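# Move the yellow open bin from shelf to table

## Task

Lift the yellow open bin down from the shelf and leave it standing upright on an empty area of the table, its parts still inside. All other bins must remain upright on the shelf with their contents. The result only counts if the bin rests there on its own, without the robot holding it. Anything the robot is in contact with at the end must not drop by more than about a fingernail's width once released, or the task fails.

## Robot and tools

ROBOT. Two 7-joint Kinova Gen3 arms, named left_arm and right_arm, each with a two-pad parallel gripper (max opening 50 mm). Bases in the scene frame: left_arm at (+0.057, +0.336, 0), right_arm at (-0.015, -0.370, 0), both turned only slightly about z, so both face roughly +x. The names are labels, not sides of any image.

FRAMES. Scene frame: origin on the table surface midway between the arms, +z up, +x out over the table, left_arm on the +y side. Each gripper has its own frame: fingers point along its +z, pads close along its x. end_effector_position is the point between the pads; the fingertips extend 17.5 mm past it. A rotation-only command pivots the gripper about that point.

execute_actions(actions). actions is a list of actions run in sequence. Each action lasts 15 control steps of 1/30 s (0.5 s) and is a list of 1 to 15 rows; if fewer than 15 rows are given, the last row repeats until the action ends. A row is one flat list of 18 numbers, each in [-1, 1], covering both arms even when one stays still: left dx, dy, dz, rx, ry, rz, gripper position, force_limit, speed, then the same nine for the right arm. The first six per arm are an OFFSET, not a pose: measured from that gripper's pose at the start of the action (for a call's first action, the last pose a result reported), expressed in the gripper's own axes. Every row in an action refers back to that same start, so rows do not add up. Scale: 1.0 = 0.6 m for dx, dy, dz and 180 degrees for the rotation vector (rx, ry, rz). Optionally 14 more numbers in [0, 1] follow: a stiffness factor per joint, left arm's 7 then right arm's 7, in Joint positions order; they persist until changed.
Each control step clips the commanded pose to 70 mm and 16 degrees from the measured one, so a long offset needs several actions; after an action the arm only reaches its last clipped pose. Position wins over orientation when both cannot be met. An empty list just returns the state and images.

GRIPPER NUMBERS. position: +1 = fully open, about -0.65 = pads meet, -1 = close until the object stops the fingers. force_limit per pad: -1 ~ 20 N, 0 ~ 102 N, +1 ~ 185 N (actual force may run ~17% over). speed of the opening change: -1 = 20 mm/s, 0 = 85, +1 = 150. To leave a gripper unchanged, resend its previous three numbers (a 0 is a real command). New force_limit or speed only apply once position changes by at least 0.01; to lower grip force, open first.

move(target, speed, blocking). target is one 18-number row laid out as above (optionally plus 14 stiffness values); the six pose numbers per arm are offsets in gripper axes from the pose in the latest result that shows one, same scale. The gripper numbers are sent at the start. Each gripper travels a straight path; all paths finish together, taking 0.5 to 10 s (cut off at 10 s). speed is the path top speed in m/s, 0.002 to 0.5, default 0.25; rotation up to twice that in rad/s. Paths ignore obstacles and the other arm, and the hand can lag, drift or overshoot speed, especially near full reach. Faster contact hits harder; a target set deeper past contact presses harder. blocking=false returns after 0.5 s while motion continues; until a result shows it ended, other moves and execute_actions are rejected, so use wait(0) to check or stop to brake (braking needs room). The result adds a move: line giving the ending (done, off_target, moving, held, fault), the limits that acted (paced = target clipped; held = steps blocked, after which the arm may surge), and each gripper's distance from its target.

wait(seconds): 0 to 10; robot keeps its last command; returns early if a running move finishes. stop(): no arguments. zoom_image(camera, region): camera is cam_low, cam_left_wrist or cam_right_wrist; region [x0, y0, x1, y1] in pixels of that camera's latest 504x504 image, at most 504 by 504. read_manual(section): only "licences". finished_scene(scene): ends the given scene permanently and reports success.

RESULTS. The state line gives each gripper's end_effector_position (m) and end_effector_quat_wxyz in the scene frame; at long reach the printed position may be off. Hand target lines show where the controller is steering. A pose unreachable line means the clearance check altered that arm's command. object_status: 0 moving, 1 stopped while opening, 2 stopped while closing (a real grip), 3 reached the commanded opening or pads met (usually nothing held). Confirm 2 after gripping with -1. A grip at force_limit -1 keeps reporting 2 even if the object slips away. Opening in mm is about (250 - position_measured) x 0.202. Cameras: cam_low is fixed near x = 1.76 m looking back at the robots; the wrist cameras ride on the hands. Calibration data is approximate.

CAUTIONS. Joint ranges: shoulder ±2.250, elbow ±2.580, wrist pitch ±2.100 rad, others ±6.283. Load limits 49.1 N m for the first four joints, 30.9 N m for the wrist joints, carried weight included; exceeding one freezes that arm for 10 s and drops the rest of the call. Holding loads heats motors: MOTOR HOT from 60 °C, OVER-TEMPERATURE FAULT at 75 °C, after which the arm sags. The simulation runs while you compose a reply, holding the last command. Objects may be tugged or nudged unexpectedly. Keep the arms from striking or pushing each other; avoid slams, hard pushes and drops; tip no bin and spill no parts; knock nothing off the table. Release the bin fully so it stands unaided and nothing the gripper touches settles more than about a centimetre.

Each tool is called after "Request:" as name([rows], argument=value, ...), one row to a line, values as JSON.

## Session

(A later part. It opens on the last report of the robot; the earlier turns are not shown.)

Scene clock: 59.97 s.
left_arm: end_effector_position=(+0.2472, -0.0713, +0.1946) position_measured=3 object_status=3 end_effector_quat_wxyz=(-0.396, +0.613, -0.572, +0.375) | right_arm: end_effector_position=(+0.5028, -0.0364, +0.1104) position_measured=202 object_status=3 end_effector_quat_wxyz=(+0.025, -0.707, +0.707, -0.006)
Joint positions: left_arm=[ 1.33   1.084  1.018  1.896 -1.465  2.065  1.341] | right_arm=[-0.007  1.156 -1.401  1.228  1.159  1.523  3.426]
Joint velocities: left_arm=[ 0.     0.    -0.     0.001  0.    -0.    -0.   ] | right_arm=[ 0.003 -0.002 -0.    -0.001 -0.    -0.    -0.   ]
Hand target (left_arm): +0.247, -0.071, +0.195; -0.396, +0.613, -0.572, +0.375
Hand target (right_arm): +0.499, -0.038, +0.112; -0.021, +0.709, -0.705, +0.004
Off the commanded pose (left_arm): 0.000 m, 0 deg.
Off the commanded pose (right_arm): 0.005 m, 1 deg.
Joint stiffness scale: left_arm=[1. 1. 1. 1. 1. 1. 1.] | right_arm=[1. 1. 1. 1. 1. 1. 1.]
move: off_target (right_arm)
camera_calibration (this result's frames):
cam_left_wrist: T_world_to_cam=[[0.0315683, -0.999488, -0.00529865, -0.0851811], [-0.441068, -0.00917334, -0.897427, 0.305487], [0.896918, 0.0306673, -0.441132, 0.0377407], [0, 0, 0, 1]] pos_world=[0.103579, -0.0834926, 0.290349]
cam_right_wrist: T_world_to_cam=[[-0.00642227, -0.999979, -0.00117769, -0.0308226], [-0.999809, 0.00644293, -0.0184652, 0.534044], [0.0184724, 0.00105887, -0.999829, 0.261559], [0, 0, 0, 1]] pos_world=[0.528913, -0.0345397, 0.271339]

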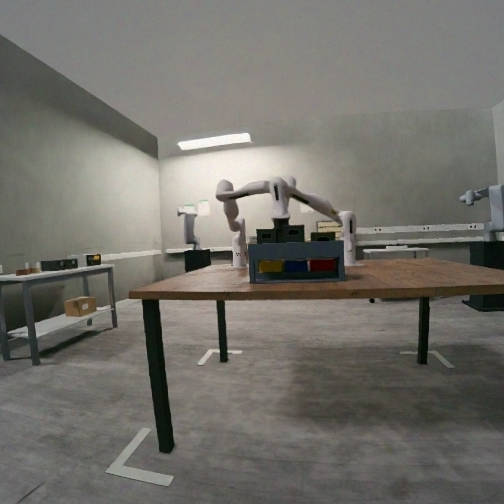

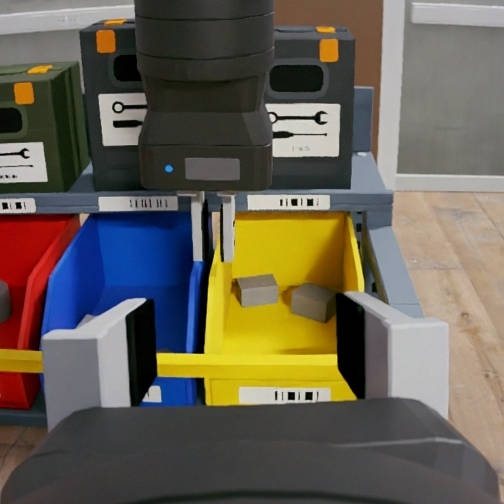

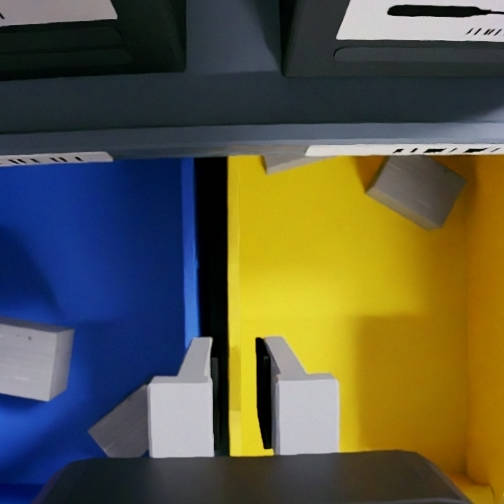

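Request:
move(target=[0,0,0,0,0,0,1,0,0, 0,0,0.075,0,0,0,-0.33,0,0], speed=0.03)

Scene clock: 62.07 s.
left_arm: end_effector_position=(+0.2472, -0.0713, +0.1946) position_measured=3 object_status=3 end_effector_quat_wxyz=(-0.396, +0.613, -0.572, +0.375) | right_arm: end_effector_position=(+0.5052, -0.0313, +0.0971) position_measured=202 object_status=3 end_effector_quat_wxyz=(-0.037, +0.708, -0.705, +0.010)
Joint positions: left_arm=[ 1.33   1.084  1.018  1.896 -1.465  2.065  1.341] | right_arm=[-0.005  1.172 -1.395  1.261  1.193  1.481  3.403]
Joint velocities: left_arm=[ 0.     0.    -0.     0.     0.001  0.001  0.   ] | right_arm=[ 0.001 -0.    -0.001  0.003  0.003  0.    -0.002]
Hand target (left_arm): +0.247, -0.071, +0.195; -0.396, +0.613, -0.572, +0.375
Hand target (right_arm): +0.503, -0.036, +0.066; -0.025, +0.707, -0.707, +0.006
Off the commanded pose (left_arm): 0.000 m, 0 deg.
Off the commanded pose (right_arm): 0.032 m, 1 deg.
Joint stiffness scale: left_arm=[1. 1. 1. 1. 1. 1. 1.] | right_arm=[1. 1. 1. 1. 1. 1. 1.]
move: off_target (right_arm)
camera_calibration (this result's frames):
cam_left_wrist: T_world_to_cam=[[0.0315681, -0.999488, -0.00529854, -0.0851812], [-0.441068, -0.00917331, -0.897427, 0.305487], [0.896918, 0.030667, -0.441132, 0.0377408], [0, 0, 0, 1]] pos_world=[0.103579, -0.0834926, 0.290349]
cam_right_wrist: T_world_to_cam=[[-0.00202916, -0.999915, -0.0129113, -0.026789], [-0.999154, 0.00255747, -0.0410341, 0.537933], [0.0410636, 0.0128172, -0.999074, 0.237115], [0, 0, 0, 1]] pos_world=[0.527687, -0.0312016, 0.258623]

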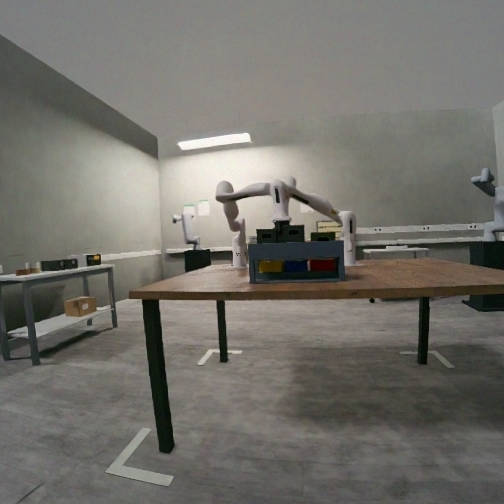

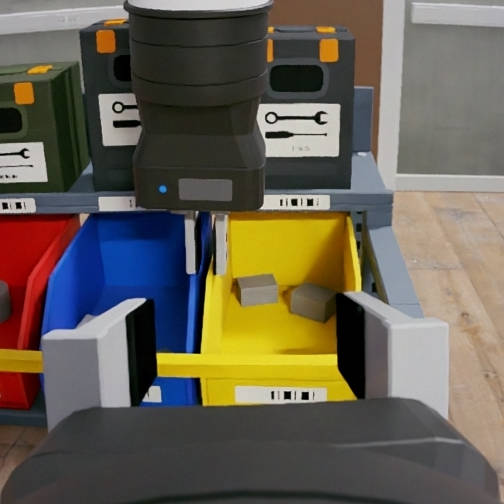

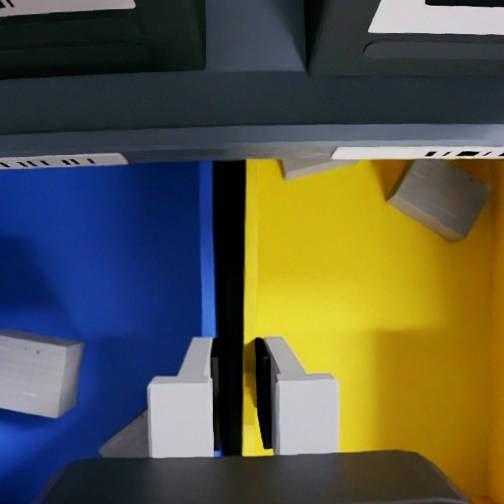

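Request:
execute_actions([
  [[0,0,0,0,0,0,1,0,0, 0,0,0,0,0,0,-1,0,0]],
  [[0,0,0,0,0,0,1,0,0, 0,0,0,0,0,0,-1,0,0]],
])

Scene clock: 64.63 s.
left_arm: end_effector_position=(+0.2472, -0.0713, +0.1946) position_measured=3 object_status=3 end_effector_quat_wxyz=(-0.396, +0.613, -0.572, +0.375) | right_arm: end_effector_position=(+0.5054, -0.0298, +0.1001) position_measured=253 object_status=3 end_effector_quat_wxyz=(-0.040, +0.708, -0.705, +0.010)
Joint positions: left_arm=[ 1.33   1.084  1.018  1.896 -1.465  2.065  1.341] | right_arm=[-0.005  1.169 -1.399  1.26   1.193  1.481  3.403]
Joint velocities: left_arm=[-0.001  0.    -0.    -0.001 -0.    -0.     0.   ] | right_arm=[-0.002  0.001  0.     0.    -0.     0.    -0.   ]
Hand target (left_arm): +0.247, -0.071, +0.195; -0.396, +0.613, -0.572, +0.375
Hand target (right_arm): +0.505, -0.030, +0.100; -0.039, +0.708, -0.705, +0.010
Off the commanded pose (left_arm): 0.000 m, 0 deg.
Off the commanded pose (right_arm): 0.000 m, 0 deg.
Joint stiffness scale: left_arm=[1. 1. 1. 1. 1. 1. 1.] | right_arm=[1. 1. 1. 1. 1. 1. 1.]
camera_calibration (this result's frames):
cam_left_wrist: T_world_to_cam=[[0.031568, -0.999488, -0.00529854, -0.0851811], [-0.441068, -0.0091733, -0.897427, 0.305487], [0.896918, 0.030667, -0.441132, 0.0377408], [0, 0, 0, 1]] pos_world=[0.103579, -0.0834926, 0.290349]
cam_right_wrist: T_world_to_cam=[[-0.000708714, -0.999859, -0.0167973, -0.0254891], [-0.999008, 0.00145568, -0.0444993, 0.538493], [0.0445174, 0.0167491, -0.998868, 0.238492], [0, 0, 0, 1]] pos_world=[0.527324, -0.0302639, 0.261756]

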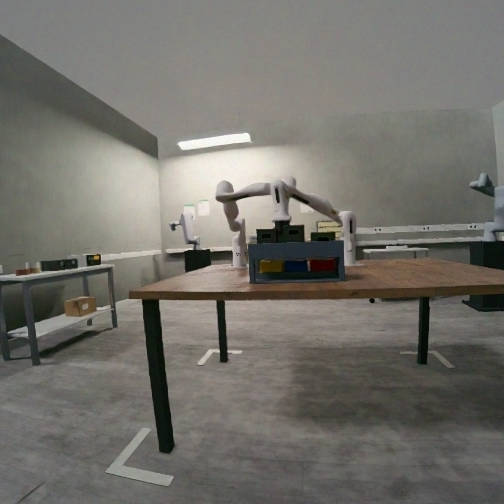

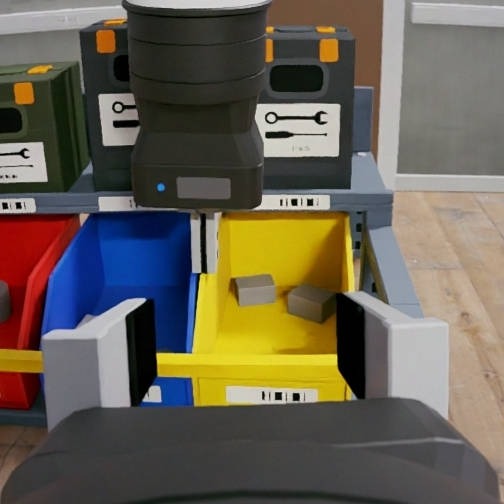

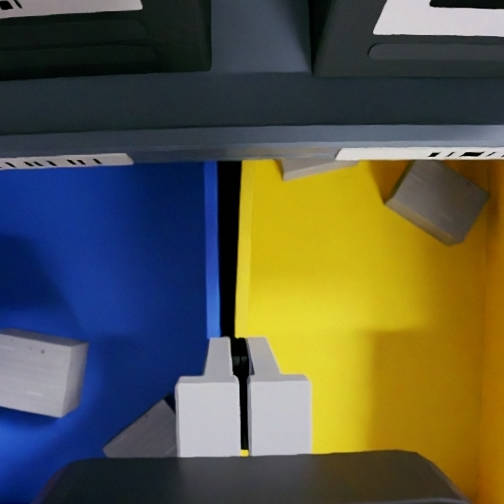

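Request:
zoom_image(camera="cam_left_wrist", region=[150, 190, 290, 330])

Region (150, 190, 290, 330) of cam_left_wrist's 504x504 image, scaled by 3.600.

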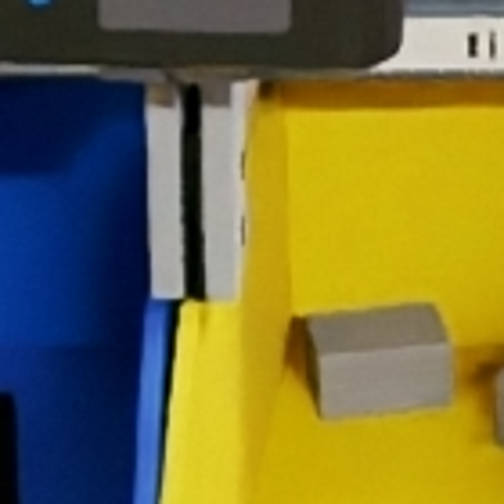

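Request:
move(target=[0,0,0,0,0,0,1,0,0, 0.017,0,-0.012,0,0,0,-0.33,0,0], speed=0.03)

Scene clock: 69.40 s.
left_arm: end_effector_position=(+0.2472, -0.0713, +0.1946) position_measured=3 object_status=3 end_effector_quat_wxyz=(-0.396, +0.613, -0.572, +0.375) | right_arm: end_effector_position=(+0.5081, -0.0394, +0.1052) position_measured=202 object_status=3 end_effector_quat_wxyz=(+0.042, -0.707, +0.706, -0.012)
Joint positions: left_arm=[ 1.33   1.084  1.018  1.896 -1.465  2.065  1.341] | right_arm=[ 0.018  1.158 -1.406  1.278  1.193  1.481  3.403]
Joint velocities: left_arm=[ 0.    -0.001 -0.    -0.001 -0.    -0.     0.   ] | right_arm=[ 0.006 -0.001 -0.004  0.001  0.     0.     0.   ]
Hand target (left_arm): +0.247, -0.071, +0.195; -0.396, +0.613, -0.572, +0.375
Hand target (right_arm): +0.505, -0.040, +0.107; -0.040, +0.708, -0.705, +0.010
Off the commanded pose (left_arm): 0.000 m, 0 deg.
Off the commanded pose (right_arm): 0.004 m, 0 deg.
Joint stiffness scale: left_arm=[1. 1. 1. 1. 1. 1. 1.] | right_arm=[1. 1. 1. 1. 1. 1. 1.]
move: off_target (right_arm)
camera_calibration (this result's frames):
cam_left_wrist: T_world_to_cam=[[0.0315683, -0.999488, -0.00529862, -0.0851812], [-0.441068, -0.00917334, -0.897427, 0.305487], [0.896918, 0.0306673, -0.441131, 0.0377406], [0, 0, 0, 1]] pos_world=[0.103579, -0.0834926, 0.290349]
cam_right_wrist: T_world_to_cam=[[-0.0049031, -0.999844, -0.0169616, -0.0328871], [-0.998634, 0.00577825, -0.0519376, 0.542184], [0.0520275, 0.0166837, -0.998506, 0.239754], [0, 0, 0, 1]] pos_world=[0.528808, -0.0400149, 0.266998]

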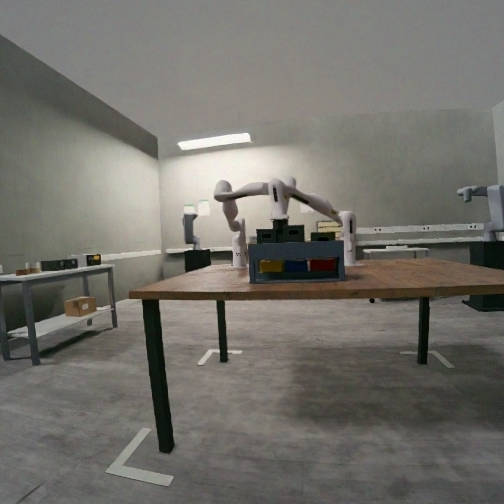

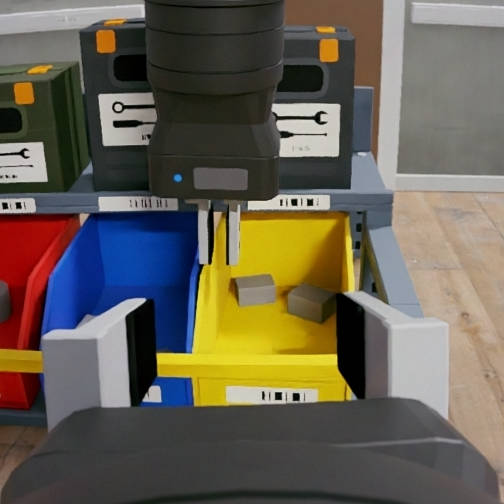

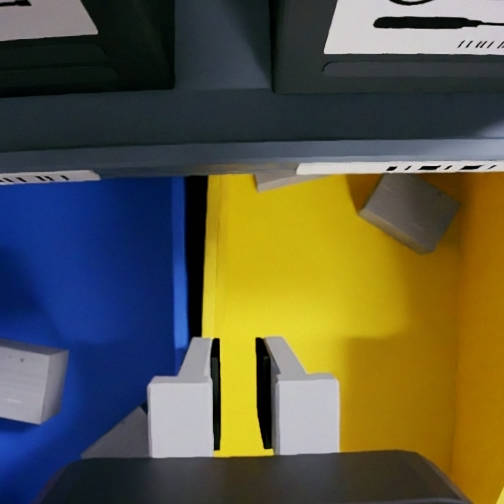

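Request:
move(target=[0,0,0,0,0,0,1,0,0, 0.126,0,0,0,0,0,-1,0,0], speed=0.05)

Request:
move(target=[0,0,0,0,0,0,1,0,0, 0,0,0.06,0,0,0,-1,0,0], speed=0.03)

Scene clock: 72.37 s.
left_arm: end_effector_position=(+0.2472, -0.0713, +0.1946) position_measured=3 object_status=3 end_effector_quat_wxyz=(-0.396, +0.613, -0.572, +0.375) | right_arm: end_effector_position=(+0.5058, -0.1172, +0.1001) position_measured=253 object_status=3 end_effector_quat_wxyz=(+0.036, -0.705, +0.709, -0.013)
Joint positions: left_arm=[ 1.33   1.084  1.018  1.896 -1.465  2.065  1.341] | right_arm=[ 0.206  1.148 -1.45   1.442  1.193  1.464  3.416]
Joint velocities: left_arm=[ 0.     0.     0.     0.    -0.001 -0.    -0.   ] | right_arm=[ 0.005 -0.    -0.005  0.001  0.     0.001 -0.001]
Hand target (left_arm): +0.247, -0.071, +0.195; -0.396, +0.613, -0.572, +0.375
Hand target (right_arm): +0.508, -0.115, +0.102; -0.042, +0.707, -0.706, +0.013
Off the commanded pose (left_arm): 0.000 m, 0 deg.
Off the commanded pose (right_arm): 0.004 m, 1 deg.
Joint stiffness scale: left_arm=[1. 1. 1. 1. 1. 1. 1.] | right_arm=[1. 1. 1. 1. 1. 1. 1.]
move: off_target (right_arm)
camera_calibration (this result's frames):
cam_left_wrist: T_world_to_cam=[[0.0315685, -0.999488, -0.00529849, -0.0851812], [-0.441068, -0.00917356, -0.897427, 0.305487], [0.896918, 0.0306675, -0.441131, 0.0377406], [0, 0, 0, 1]] pos_world=[0.103579, -0.0834926, 0.290349]
cam_right_wrist: T_world_to_cam=[[-0.0121779, -0.999894, -0.00796463, -0.108018], [-0.998965, 0.0125149, -0.0437264, 0.540266], [0.0438215, 0.0074239, -0.999012, 0.239211], [0, 0, 0, 1]] pos_world=[0.527909, -0.116544, 0.261738]

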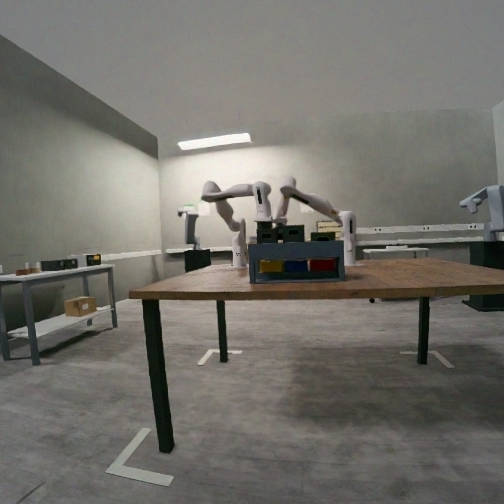

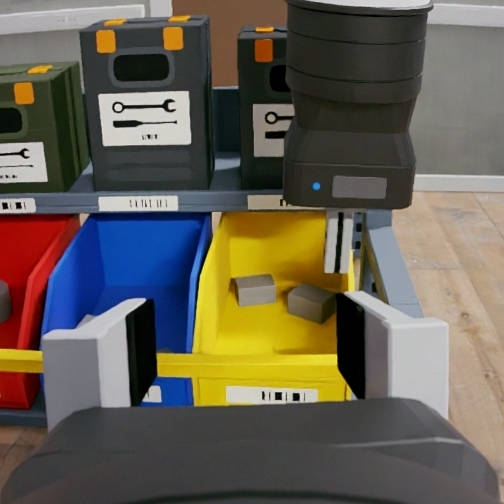

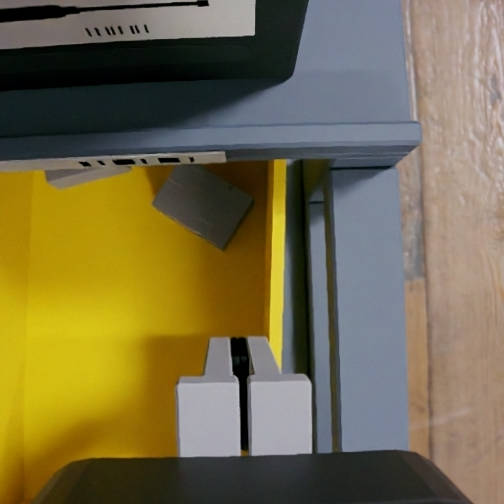

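Scene clock: 73.87 s.
left_arm: end_effector_position=(+0.2472, -0.0713, +0.1946) position_measured=3 object_status=3 end_effector_quat_wxyz=(-0.396, +0.613, -0.572, +0.375) | right_arm: end_effector_position=(+0.5062, -0.1170, +0.0668) position_measured=253 object_status=3 end_effector_quat_wxyz=(+0.033, -0.705, +0.708, -0.010)
Joint positions: left_arm=[ 1.33   1.084  1.018  1.896 -1.465  2.065  1.341] | right_arm=[ 0.203  1.197 -1.42   1.463  1.232  1.423  3.401]
Joint velocities: left_arm=[-0.     0.001  0.     0.     0.001 -0.001 -0.   ] | right_arm=[ 0.     0.004 -0.     0.     0.002  0.001 -0.   ]
Hand target (left_arm): +0.247, -0.071, +0.195; -0.396, +0.613, -0.572, +0.375
Hand target (right_arm): +0.508, -0.116, +0.064; -0.036, +0.705, -0.709, +0.013
Off the commanded pose (left_arm): 0.000 m, 0 deg.
Off the commanded pose (right_arm): 0.003 m, 0 deg.
Joint stiffness scale: left_arm=[1. 1. 1. 1. 1. 1. 1.] | right_arm=[1. 1. 1. 1. 1. 1. 1.]
move: done
camera_calibration (this result's frames):
cam_left_wrist: T_world_to_cam=[[0.0315685, -0.999488, -0.00529877, -0.0851811], [-0.441068, -0.00917328, -0.897427, 0.305487], [0.896918, 0.0306675, -0.441131, 0.0377406], [0, 0, 0, 1]] pos_world=[0.103579, -0.0834926, 0.290349]
cam_right_wrist: T_world_to_cam=[[-0.0103454, -0.999918, -0.00750497, -0.108996], [-0.999277, 0.0106128, -0.0365109, 0.538659], [0.0365876, 0.00712183, -0.999305, 0.209519], [0, 0, 0, 1]] pos_world=[0.529476, -0.116196, 0.228223]

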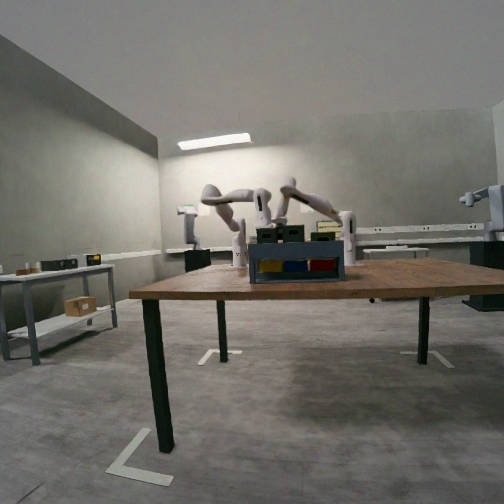

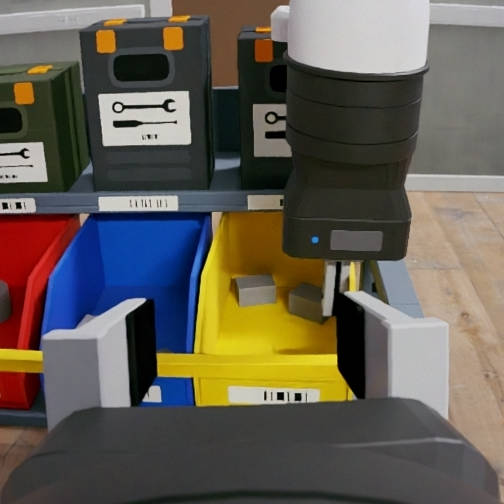

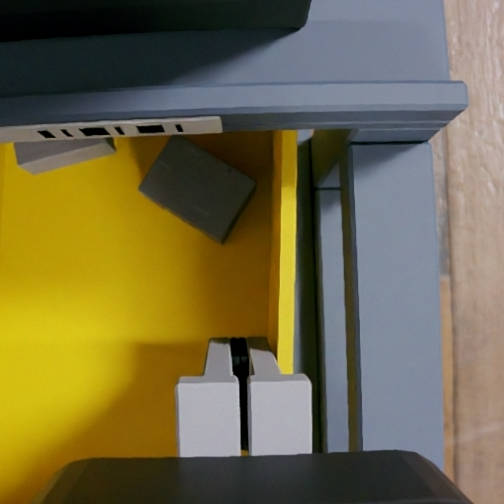

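Request:
move(target=[0,0,0,0,0,0,1,0,0, 0.03,0,0,0,0,0,-1,0,0], speed=0.02)

Scene clock: 75.43 s.
left_arm: end_effector_position=(+0.2472, -0.0713, +0.1946) position_measured=3 object_status=3 end_effector_quat_wxyz=(-0.396, +0.613, -0.572, +0.375) | right_arm: end_effector_position=(+0.5043, -0.1325, +0.0652) position_measured=253 object_status=3 end_effector_quat_wxyz=(+0.032, -0.705, +0.709, -0.009)
Joint positions: left_arm=[ 1.33   1.084  1.018  1.896 -1.465  2.065  1.341] | right_arm=[ 0.24   1.197 -1.428  1.494  1.233  1.421  3.406]
Joint velocities: left_arm=[-0.001 -0.    -0.    -0.    -0.001 -0.     0.   ] | right_arm=[ 0.004 -0.001 -0.005  0.002  0.001 -0.001 -0.   ]
Hand target (left_arm): +0.247, -0.071, +0.195; -0.396, +0.613, -0.572, +0.375
Hand target (right_arm): +0.506, -0.135, +0.066; -0.033, +0.705, -0.708, +0.010
Off the commanded pose (left_arm): 0.000 m, 0 deg.
Off the commanded pose (right_arm): 0.003 m, 0 deg.
Joint stiffness scale: left_arm=[1. 1. 1. 1. 1. 1. 1.] | right_arm=[1. 1. 1. 1. 1. 1. 1.]
move: done
camera_calibration (this result's frames):
cam_left_wrist: T_world_to_cam=[[0.0315686, -0.999488, -0.0052984, -0.0851813], [-0.441068, -0.0091737, -0.897427, 0.305486], [0.896918, 0.0306675, -0.441132, 0.0377407], [0, 0, 0, 1]] pos_world=[0.103579, -0.0834926, 0.290349]
cam_right_wrist: T_world_to_cam=[[-0.011744, -0.999911, -0.0063305, -0.123923], [-0.999407, 0.0119425, -0.0323, 0.536771], [0.0323728, 0.00594742, -0.999458, 0.210044], [0, 0, 0, 1]] pos_world=[0.528198, -0.131572, 0.226484]

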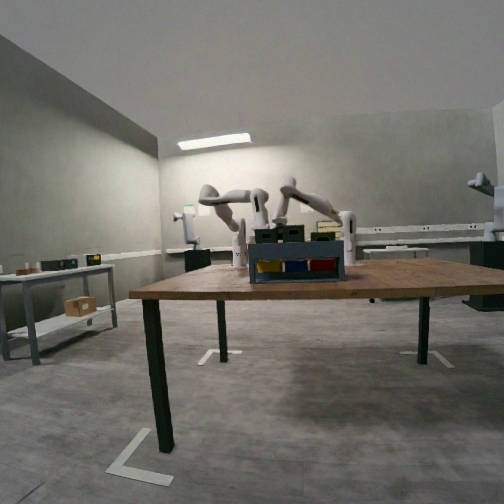

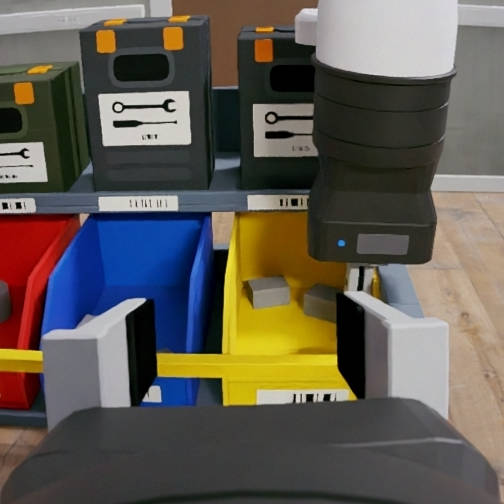

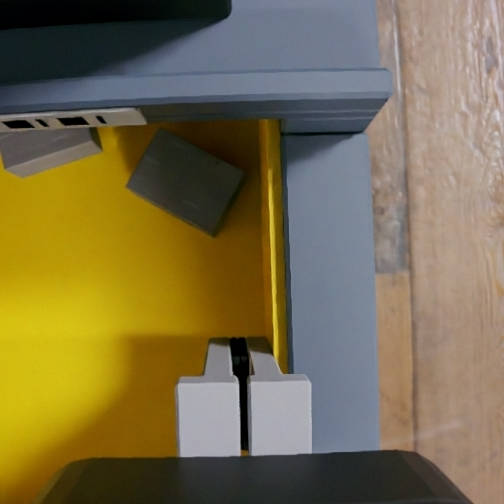

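Request:
move(target=[0,0,0,0,0,0,1,0,0, 0,0,-0.08,0,0,0,-1,0,0], speed=0.05)

Request:
move(target=[0,0,0,0,0,0,1,0,0, -0.154,0,0,0,0,0,-0.25,0,0], speed=0.08)

Scene clock: 77.40 s.
left_arm: end_effector_position=(+0.2472, -0.0713, +0.1946) position_measured=3 object_status=3 end_effector_quat_wxyz=(-0.396, +0.613, -0.572, +0.375) | right_arm: end_effector_position=(+0.5039, -0.1325, +0.1107) position_measured=253 object_status=3 end_effector_quat_wxyz=(+0.035, -0.704, +0.709, -0.012)
Joint positions: left_arm=[ 1.33   1.084  1.018  1.896 -1.465  2.065  1.341] | right_arm=[ 0.244  1.132 -1.473  1.459  1.177  1.48   3.429]
Joint velocities: left_arm=[ 0.    -0.    -0.     0.     0.001  0.     0.   ] | right_arm=[-0.001 -0.005 -0.    -0.001 -0.002  0.     0.001]
Hand target (left_arm): +0.247, -0.071, +0.195; -0.396, +0.613, -0.572, +0.375
Hand target (right_arm): +0.502, -0.134, +0.113; -0.032, +0.705, -0.709, +0.010
Off the commanded pose (left_arm): 0.000 m, 0 deg.
Off the commanded pose (right_arm): 0.004 m, 0 deg.
Joint stiffness scale: left_arm=[1. 1. 1. 1. 1. 1. 1.] | right_arm=[1. 1. 1. 1. 1. 1. 1.]
move: off_target (right_arm)
camera_calibration (this result's frames):
cam_left_wrist: T_world_to_cam=[[0.0315685, -0.999488, -0.00529835, -0.0851813], [-0.441068, -0.00917368, -0.897427, 0.305487], [0.896918, 0.0306674, -0.441131, 0.0377407], [0, 0, 0, 1]] pos_world=[0.103579, -0.0834926, 0.290349]
cam_right_wrist: T_world_to_cam=[[-0.01389, -0.999874, -0.00772823, -0.122404], [-0.9991, 0.0141882, -0.0399734, 0.538875], [0.040078, 0.00716604, -0.999171, 0.251848], [0, 0, 0, 1]] pos_world=[0.526596, -0.131839, 0.272234]

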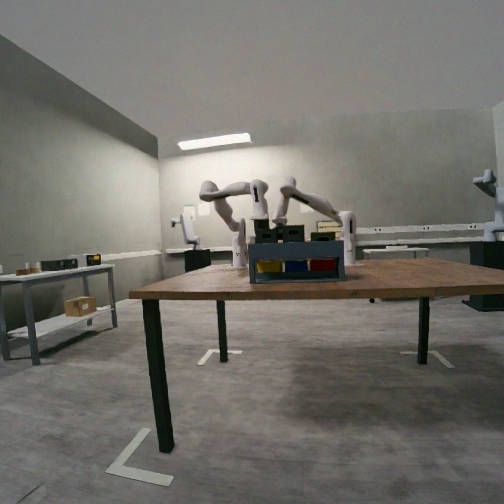

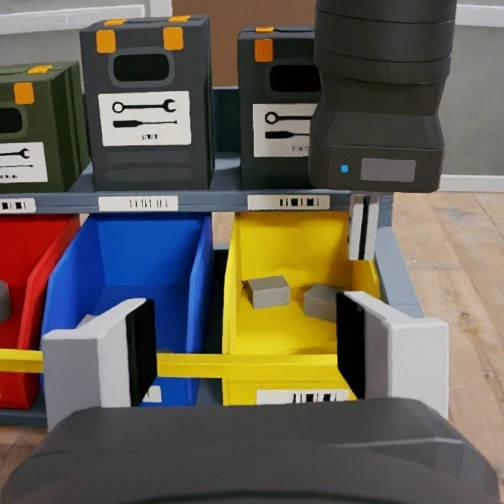

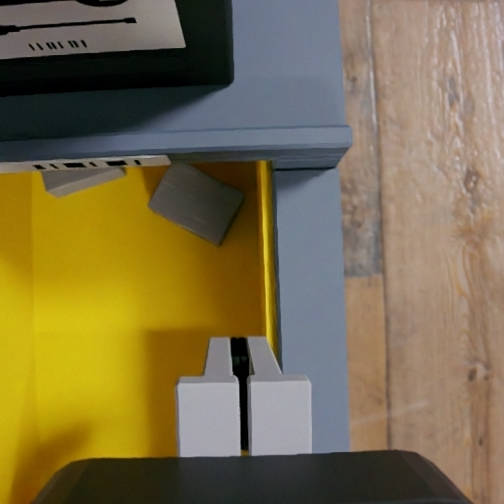

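Scene clock: 79.00 s.
left_arm: end_effector_position=(+0.2472, -0.0713, +0.1946) position_measured=3 object_status=3 end_effector_quat_wxyz=(-0.396, +0.613, -0.572, +0.375) | right_arm: end_effector_position=(+0.5063, -0.0376, +0.1157) position_measured=189 object_status=3 end_effector_quat_wxyz=(+0.040, -0.706, +0.707, -0.010)
Joint positions: left_arm=[ 1.33   1.084  1.018  1.896 -1.465  2.065  1.341] | right_arm=[ 0.013  1.146 -1.414  1.26   1.177  1.501  3.408]
Joint velocities: left_arm=[-0.     0.001 -0.    -0.    -0.001 -0.001 -0.   ] | right_arm=[-0.005  0.001  0.003 -0.002  0.    -0.     0.   ]
Hand target (left_arm): +0.247, -0.071, +0.195; -0.396, +0.613, -0.572, +0.375
Hand target (right_arm): +0.505, -0.040, +0.114; -0.035, +0.704, -0.709, +0.012
Off the commanded pose (left_arm): 0.000 m, 0 deg.
Off the commanded pose (right_arm): 0.004 m, 1 deg.
Joint stiffness scale: left_arm=[1. 1. 1. 1. 1. 1. 1.] | right_arm=[1. 1. 1. 1. 1. 1. 1.]
move: off_target (right_arm)
camera_calibration (this result's frames):
cam_left_wrist: T_world_to_cam=[[0.0315684, -0.999488, -0.00529869, -0.0851811], [-0.441068, -0.00917332, -0.897427, 0.305487], [0.896918, 0.0306674, -0.441131, 0.0377407], [0, 0, 0, 1]] pos_world=[0.103579, -0.0834925, 0.290349]
cam_right_wrist: T_world_to_cam=[[-0.00878194, -0.9998, -0.0179508, -0.0288777], [-0.998925, 0.00958846, -0.0453485, 0.540459], [0.0455116, 0.0175332, -0.99881, 0.253604], [0, 0, 0, 1]] pos_world=[0.528082, -0.0385006, 0.277293]

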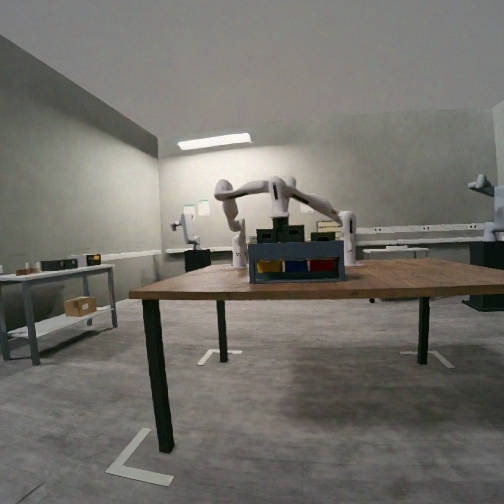

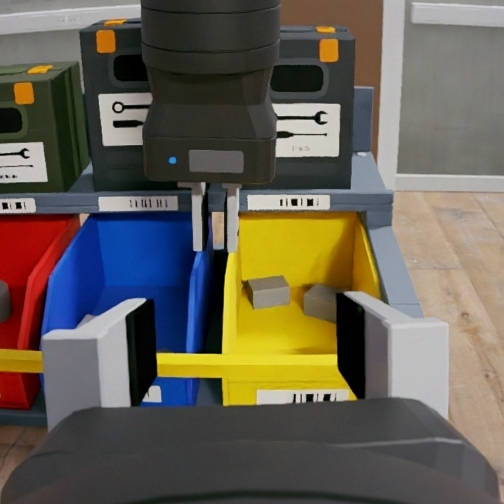

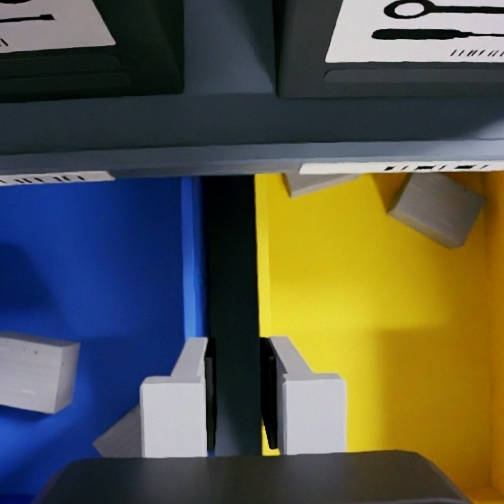

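Request:
move(target=[0,0,0,0,0,0,1,0,0, 0.014,0,0,0,0,0,-0.25,0,0], speed=0.03)

Request:
move(target=[0,0,0,0,0,0,1,0,0, 0,0,0.075,0,0,0,-0.25,0,0], speed=0.03)

Scene clock: 80.30 s.
left_arm: end_effector_position=(+0.2472, -0.0713, +0.1946) position_measured=3 object_status=3 end_effector_quat_wxyz=(-0.396, +0.613, -0.572, +0.375) | right_arm: end_effector_position=(+0.5063, -0.0477, +0.1132) position_measured=189 object_status=3 end_effector_quat_wxyz=(+0.037, -0.705, +0.708, -0.012)
Joint positions: left_arm=[ 1.33   1.084  1.018  1.896 -1.465  2.065  1.341] | right_arm=[ 0.031  1.146 -1.415  1.279  1.177  1.501  3.408]
Joint velocities: left_arm=[-0.001  0.    -0.     0.001  0.     0.    -0.   ] | right_arm=[ 0.006  0.001 -0.     0.001  0.    -0.001 -0.   ]
Hand target (left_arm): +0.247, -0.071, +0.195; -0.396, +0.613, -0.572, +0.375
Hand target (right_arm): +0.506, -0.046, +0.115; -0.040, +0.706, -0.707, +0.010
Off the commanded pose (left_arm): 0.000 m, 0 deg.
Off the commanded pose (right_arm): 0.003 m, 0 deg.
Joint stiffness scale: left_arm=[1. 1. 1. 1. 1. 1. 1.] | right_arm=[1. 1. 1. 1. 1. 1. 1.]
move: done
camera_calibration (this result's frames):
cam_left_wrist: T_world_to_cam=[[0.0315685, -0.999488, -0.00529851, -0.0851812], [-0.441068, -0.00917352, -0.897427, 0.305487], [0.896918, 0.0306674, -0.441131, 0.0377407], [0, 0, 0, 1]] pos_world=[0.103579, -0.0834926, 0.290349]
cam_right_wrist: T_world_to_cam=[[-0.0105201, -0.999892, -0.0103103, -0.0389416], [-0.998997, 0.0109584, -0.0434209, 0.540354], [0.0435292, 0.00984314, -0.999004, 0.251932], [0, 0, 0, 1]] pos_world=[0.528436, -0.0473386, 0.274742]

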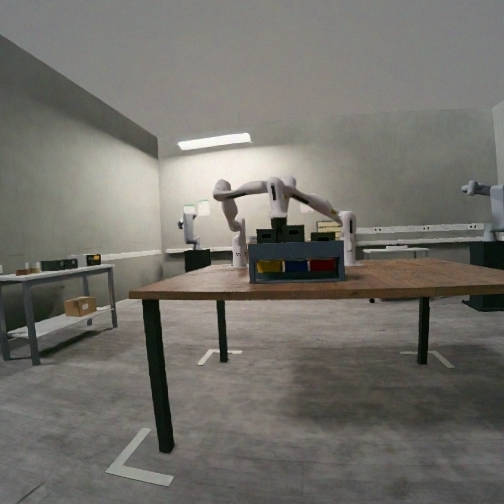

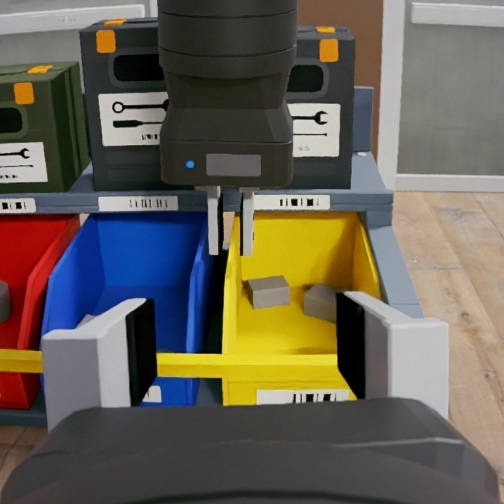

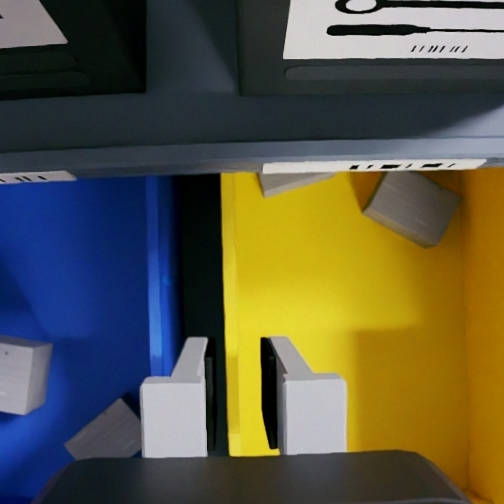

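Scene clock: 82.10 s.
left_arm: end_effector_position=(+0.2472, -0.0713, +0.1946) position_measured=3 object_status=3 end_effector_quat_wxyz=(-0.396, +0.613, -0.572, +0.375) | right_arm: end_effector_position=(+0.5071, -0.0474, +0.0707) position_measured=189 object_status=3 end_effector_quat_wxyz=(+0.034, -0.706, +0.708, -0.009)
Joint positions: left_arm=[ 1.33   1.084  1.018  1.896 -1.465  2.065  1.341] | right_arm=[ 0.031  1.204 -1.38   1.309  1.217  1.444  3.39 ]
Joint velocities: left_arm=[-0.    -0.     0.    -0.001  0.001 -0.    -0.   ] | right_arm=[-0.001  0.004  0.    -0.     0.002 -0.    -0.   ]
Hand target (left_arm): +0.247, -0.071, +0.195; -0.396, +0.613, -0.572, +0.375
Hand target (right_arm): +0.509, -0.046, +0.068; -0.037, +0.705, -0.708, +0.012
Off the commanded pose (left_arm): 0.000 m, 0 deg.
Off the commanded pose (right_arm): 0.004 m, 0 deg.
Joint stiffness scale: left_arm=[1. 1. 1. 1. 1. 1. 1.] | right_arm=[1. 1. 1. 1. 1. 1. 1.]
move: off_target (right_arm)
camera_calibration (this result's frames):
cam_left_wrist: T_world_to_cam=[[0.0315685, -0.999488, -0.00529858, -0.0851812], [-0.441068, -0.00917346, -0.897427, 0.305487], [0.896918, 0.0306674, -0.441131, 0.0377407], [0, 0, 0, 1]] pos_world=[0.103579, -0.0834926, 0.290349]
cam_right_wrist: T_world_to_cam=[[-0.00871887, -0.99992, -0.00913896, -0.0401344], [-0.99934, 0.00903533, -0.0351781, 0.538821], [0.0352579, 0.00882622, -0.999339, 0.213664], [0, 0, 0, 1]] pos_world=[0.530582, -0.0468855, 0.232111]

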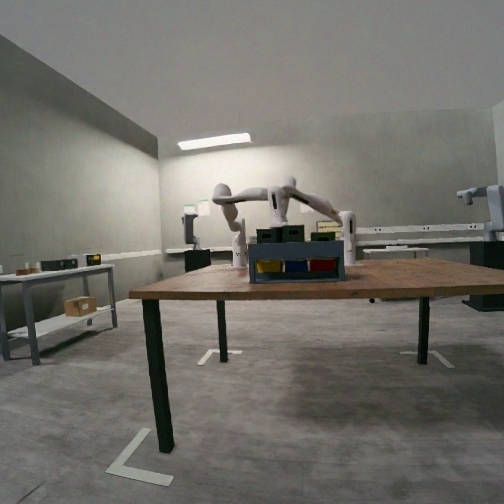

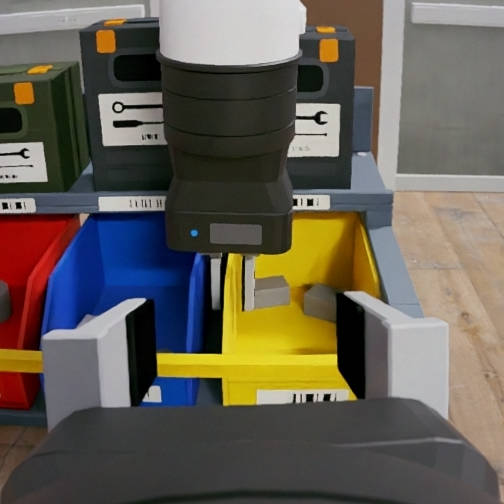

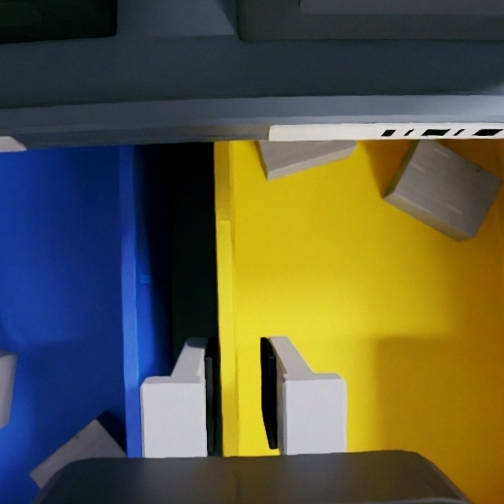

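Inserted. Now grip.

Request:
execute_actions([
  [[0,0,0,0,0,0,1,0,0, 0,0,0,0,0,0,-1,0.3,0]],
  [[0,0,0,0,0,0,1,0,0, 0,0,0,0,0,0,-1,0.3,0]],
])

Scene clock: 83.53 s.
left_arm: end_effector_position=(+0.2472, -0.0713, +0.1946) position_measured=3 object_status=3 end_effector_quat_wxyz=(-0.396, +0.613, -0.572, +0.375) | right_arm: end_effector_position=(+0.5073, -0.0449, +0.0729) position_measured=240 object_status=2 end_effector_quat_wxyz=(+0.036, -0.707, +0.707, -0.009)
Joint positions: left_arm=[ 1.33   1.084  1.018  1.896 -1.465  2.065  1.341] | right_arm=[ 0.029  1.201 -1.381  1.309  1.217  1.441  3.39 ]
Joint velocities: left_arm=[ 0.001 -0.     0.    -0.    -0.     0.     0.   ] | right_arm=[-0.     0.001  0.     0.    -0.     0.002  0.   ]
Hand target (left_arm): +0.247, -0.071, +0.195; -0.396, +0.613, -0.572, +0.375
Hand target (right_arm): +0.507, -0.045, +0.073; -0.036, +0.707, -0.707, +0.009
Off the commanded pose (left_arm): 0.000 m, 0 deg.
Off the commanded pose (right_arm): 0.000 m, 0 deg.
Joint stiffness scale: left_arm=[1. 1. 1. 1. 1. 1. 1.] | right_arm=[1. 1. 1. 1. 1. 1. 1.]
camera_calibration (this result's frames):
cam_left_wrist: T_world_to_cam=[[0.0315684, -0.999488, -0.00529884, -0.085181], [-0.441068, -0.00917319, -0.897427, 0.305487], [0.896918, 0.0306675, -0.441131, 0.0377407], [0, 0, 0, 1]] pos_world=[0.103579, -0.0834925, 0.290349]
cam_right_wrist: T_world_to_cam=[[-0.00604522, -0.999892, -0.013395, -0.0385915], [-0.999212, 0.00656561, -0.0391525, 0.539122], [0.0392362, 0.0131477, -0.999143, 0.214014], [0, 0, 0, 1]] pos_world=[0.530067, -0.0449408, 0.234422]

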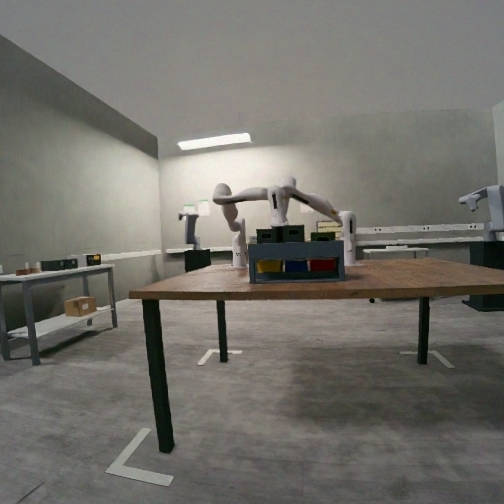

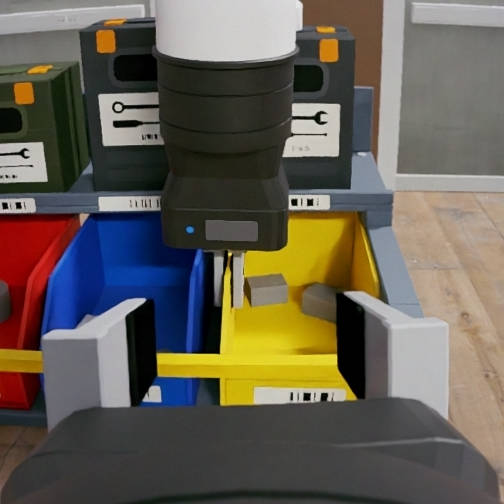

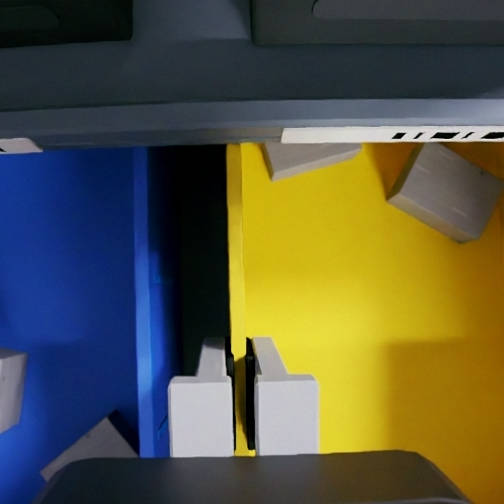

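Request:
move(target=[0,0,0,0,0,0,1,0,0, 0,0,-0.033,-0.067,0,0,-1,0.3,0], speed=0.03)

Scene clock: 88.20 s.
left_arm: end_effector_position=(+0.2472, -0.0713, +0.1946) position_measured=3 object_status=3 end_effector_quat_wxyz=(-0.396, +0.613, -0.572, +0.375) | right_arm: end_effector_position=(+0.5101, -0.0451, +0.0922) position_measured=240 object_status=2 end_effector_quat_wxyz=(-0.032, -0.705, +0.706, +0.062)
Joint positions: left_arm=[ 1.33   1.084  1.018  1.896 -1.465  2.065  1.341] | right_arm=[-0.027  1.229 -1.381  1.005  1.046  1.624  3.611]
Joint velocities: left_arm=[-0.     0.     0.     0.     0.002  0.    -0.   ] | right_arm=[-0.005  0.003  0.001 -0.008  0.     0.008  0.   ]
Hand target (left_arm): +0.247, -0.071, +0.195; -0.396, +0.613, -0.572, +0.375
Hand target (right_arm): +0.506, -0.046, +0.092; +0.038, +0.706, -0.704, -0.065
Off the commanded pose (left_arm): 0.000 m, 0 deg.
Off the commanded pose (right_arm): 0.004 m, 1 deg.
Joint stiffness scale: left_arm=[1. 1. 1. 1. 1. 1. 1.] | right_arm=[1. 1. 1. 1. 1. 1. 1.]
move: off_target (right_arm)
camera_calibration (this result's frames):
cam_left_wrist: T_world_to_cam=[[0.0315682, -0.999488, -0.0052985, -0.0851812], [-0.441068, -0.00917342, -0.897427, 0.305487], [0.896918, 0.0306672, -0.441131, 0.0377407], [0, 0, 0, 1]] pos_world=[0.103579, -0.0834926, 0.290349]
cam_right_wrist: T_world_to_cam=[[-0.00667804, -0.999857, -0.0155409, -0.0379986], [-0.98757, 0.00415376, 0.157125, 0.518595], [-0.157038, 0.016397, -0.987456, 0.332351], [0, 0, 0, 1]] pos_world=[0.564086, -0.0455968, 0.246107]

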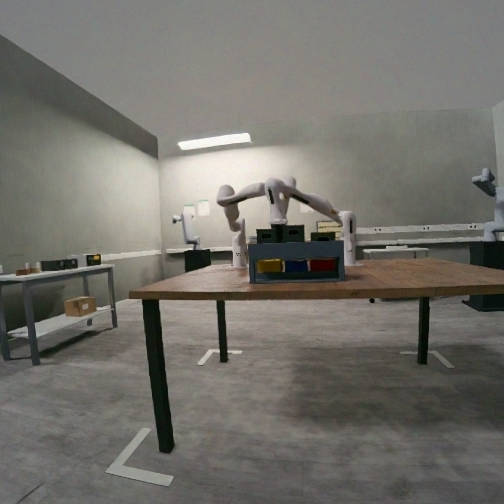

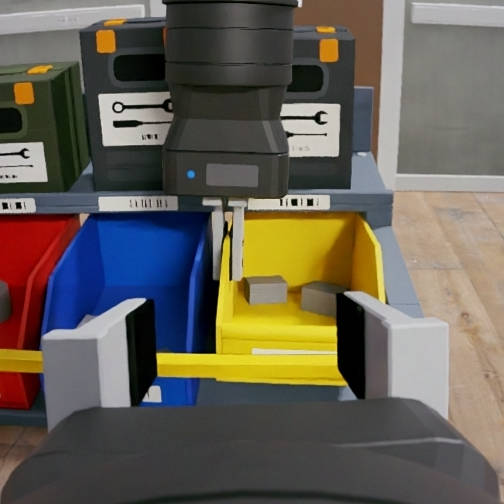

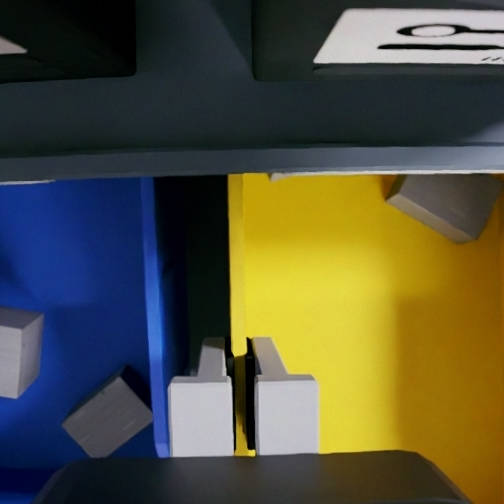

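Request:
move(target=[0,0,0,0,0,0,1,0,0, 0,0,-0.022,-0.045,0,0,-1,0.3,0], speed=0.03)

Scene clock: 91.63 s.
left_arm: end_effector_position=(+0.2472, -0.0713, +0.1946) position_measured=3 object_status=3 end_effector_quat_wxyz=(-0.396, +0.613, -0.572, +0.375) | right_arm: end_effector_position=(+0.5149, -0.0454, +0.1026) position_measured=240 object_status=2 end_effector_quat_wxyz=(-0.078, -0.699, +0.702, +0.108)
Joint positions: left_arm=[ 1.33   1.084  1.018  1.896 -1.465  2.065  1.341] | right_arm=[-0.103  1.27  -1.381  0.735  0.991  1.793  3.755]
Joint velocities: left_arm=[-0.  0. -0. -0. -0.  0.  0.] | right_arm=[-0.008  0.003  0.    -0.013 -0.     0.009  0.003]
Hand target (left_arm): +0.247, -0.071, +0.195; -0.396, +0.613, -0.572, +0.375
Hand target (right_arm): +0.512, -0.046, +0.105; +0.082, +0.701, -0.700, -0.111
Off the commanded pose (left_arm): 0.000 m, 0 deg.
Off the commanded pose (right_arm): 0.004 m, 1 deg.
Joint stiffness scale: left_arm=[1. 1. 1. 1. 1. 1. 1.] | right_arm=[1. 1. 1. 1. 1. 1. 1.]
move: off_target (right_arm)
camera_calibration (this result's frames):
cam_left_wrist: T_world_to_cam=[[0.0315687, -0.999488, -0.00529839, -0.0851813], [-0.441068, -0.0091737, -0.897427, 0.305487], [0.896918, 0.0306675, -0.441131, 0.0377407], [0, 0, 0, 1]] pos_world=[0.103579, -0.0834926, 0.290349]
cam_right_wrist: T_world_to_cam=[[-0.00834369, -0.999857, -0.0146975, -0.0373641], [-0.958591, 0.00381347, 0.28476, 0.493663], [-0.284664, 0.0164648, -0.958486, 0.406132], [0, 0, 0, 1]] pos_world=[0.58852, -0.0459282, 0.248147]

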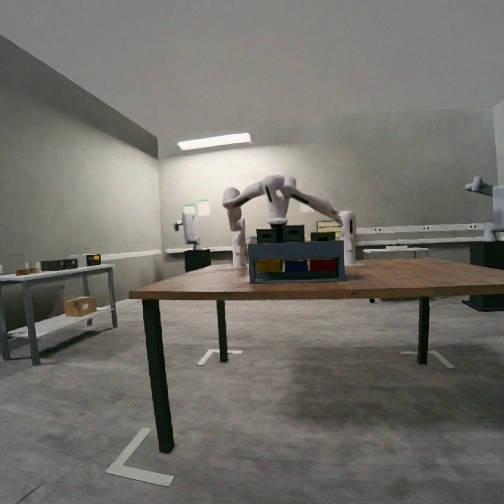

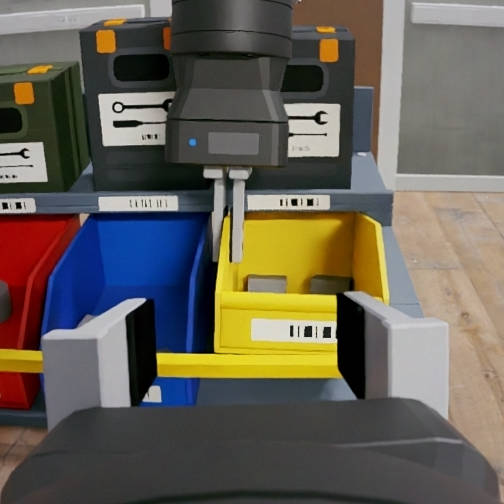

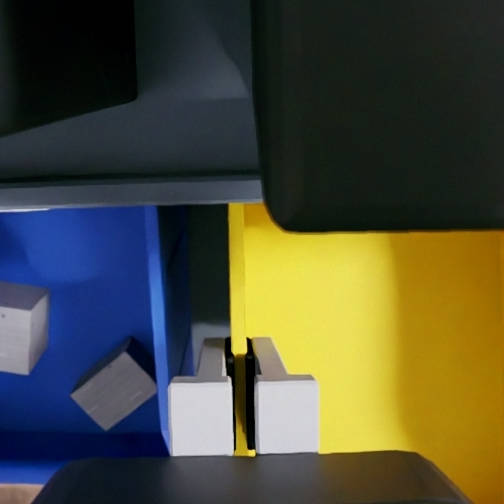

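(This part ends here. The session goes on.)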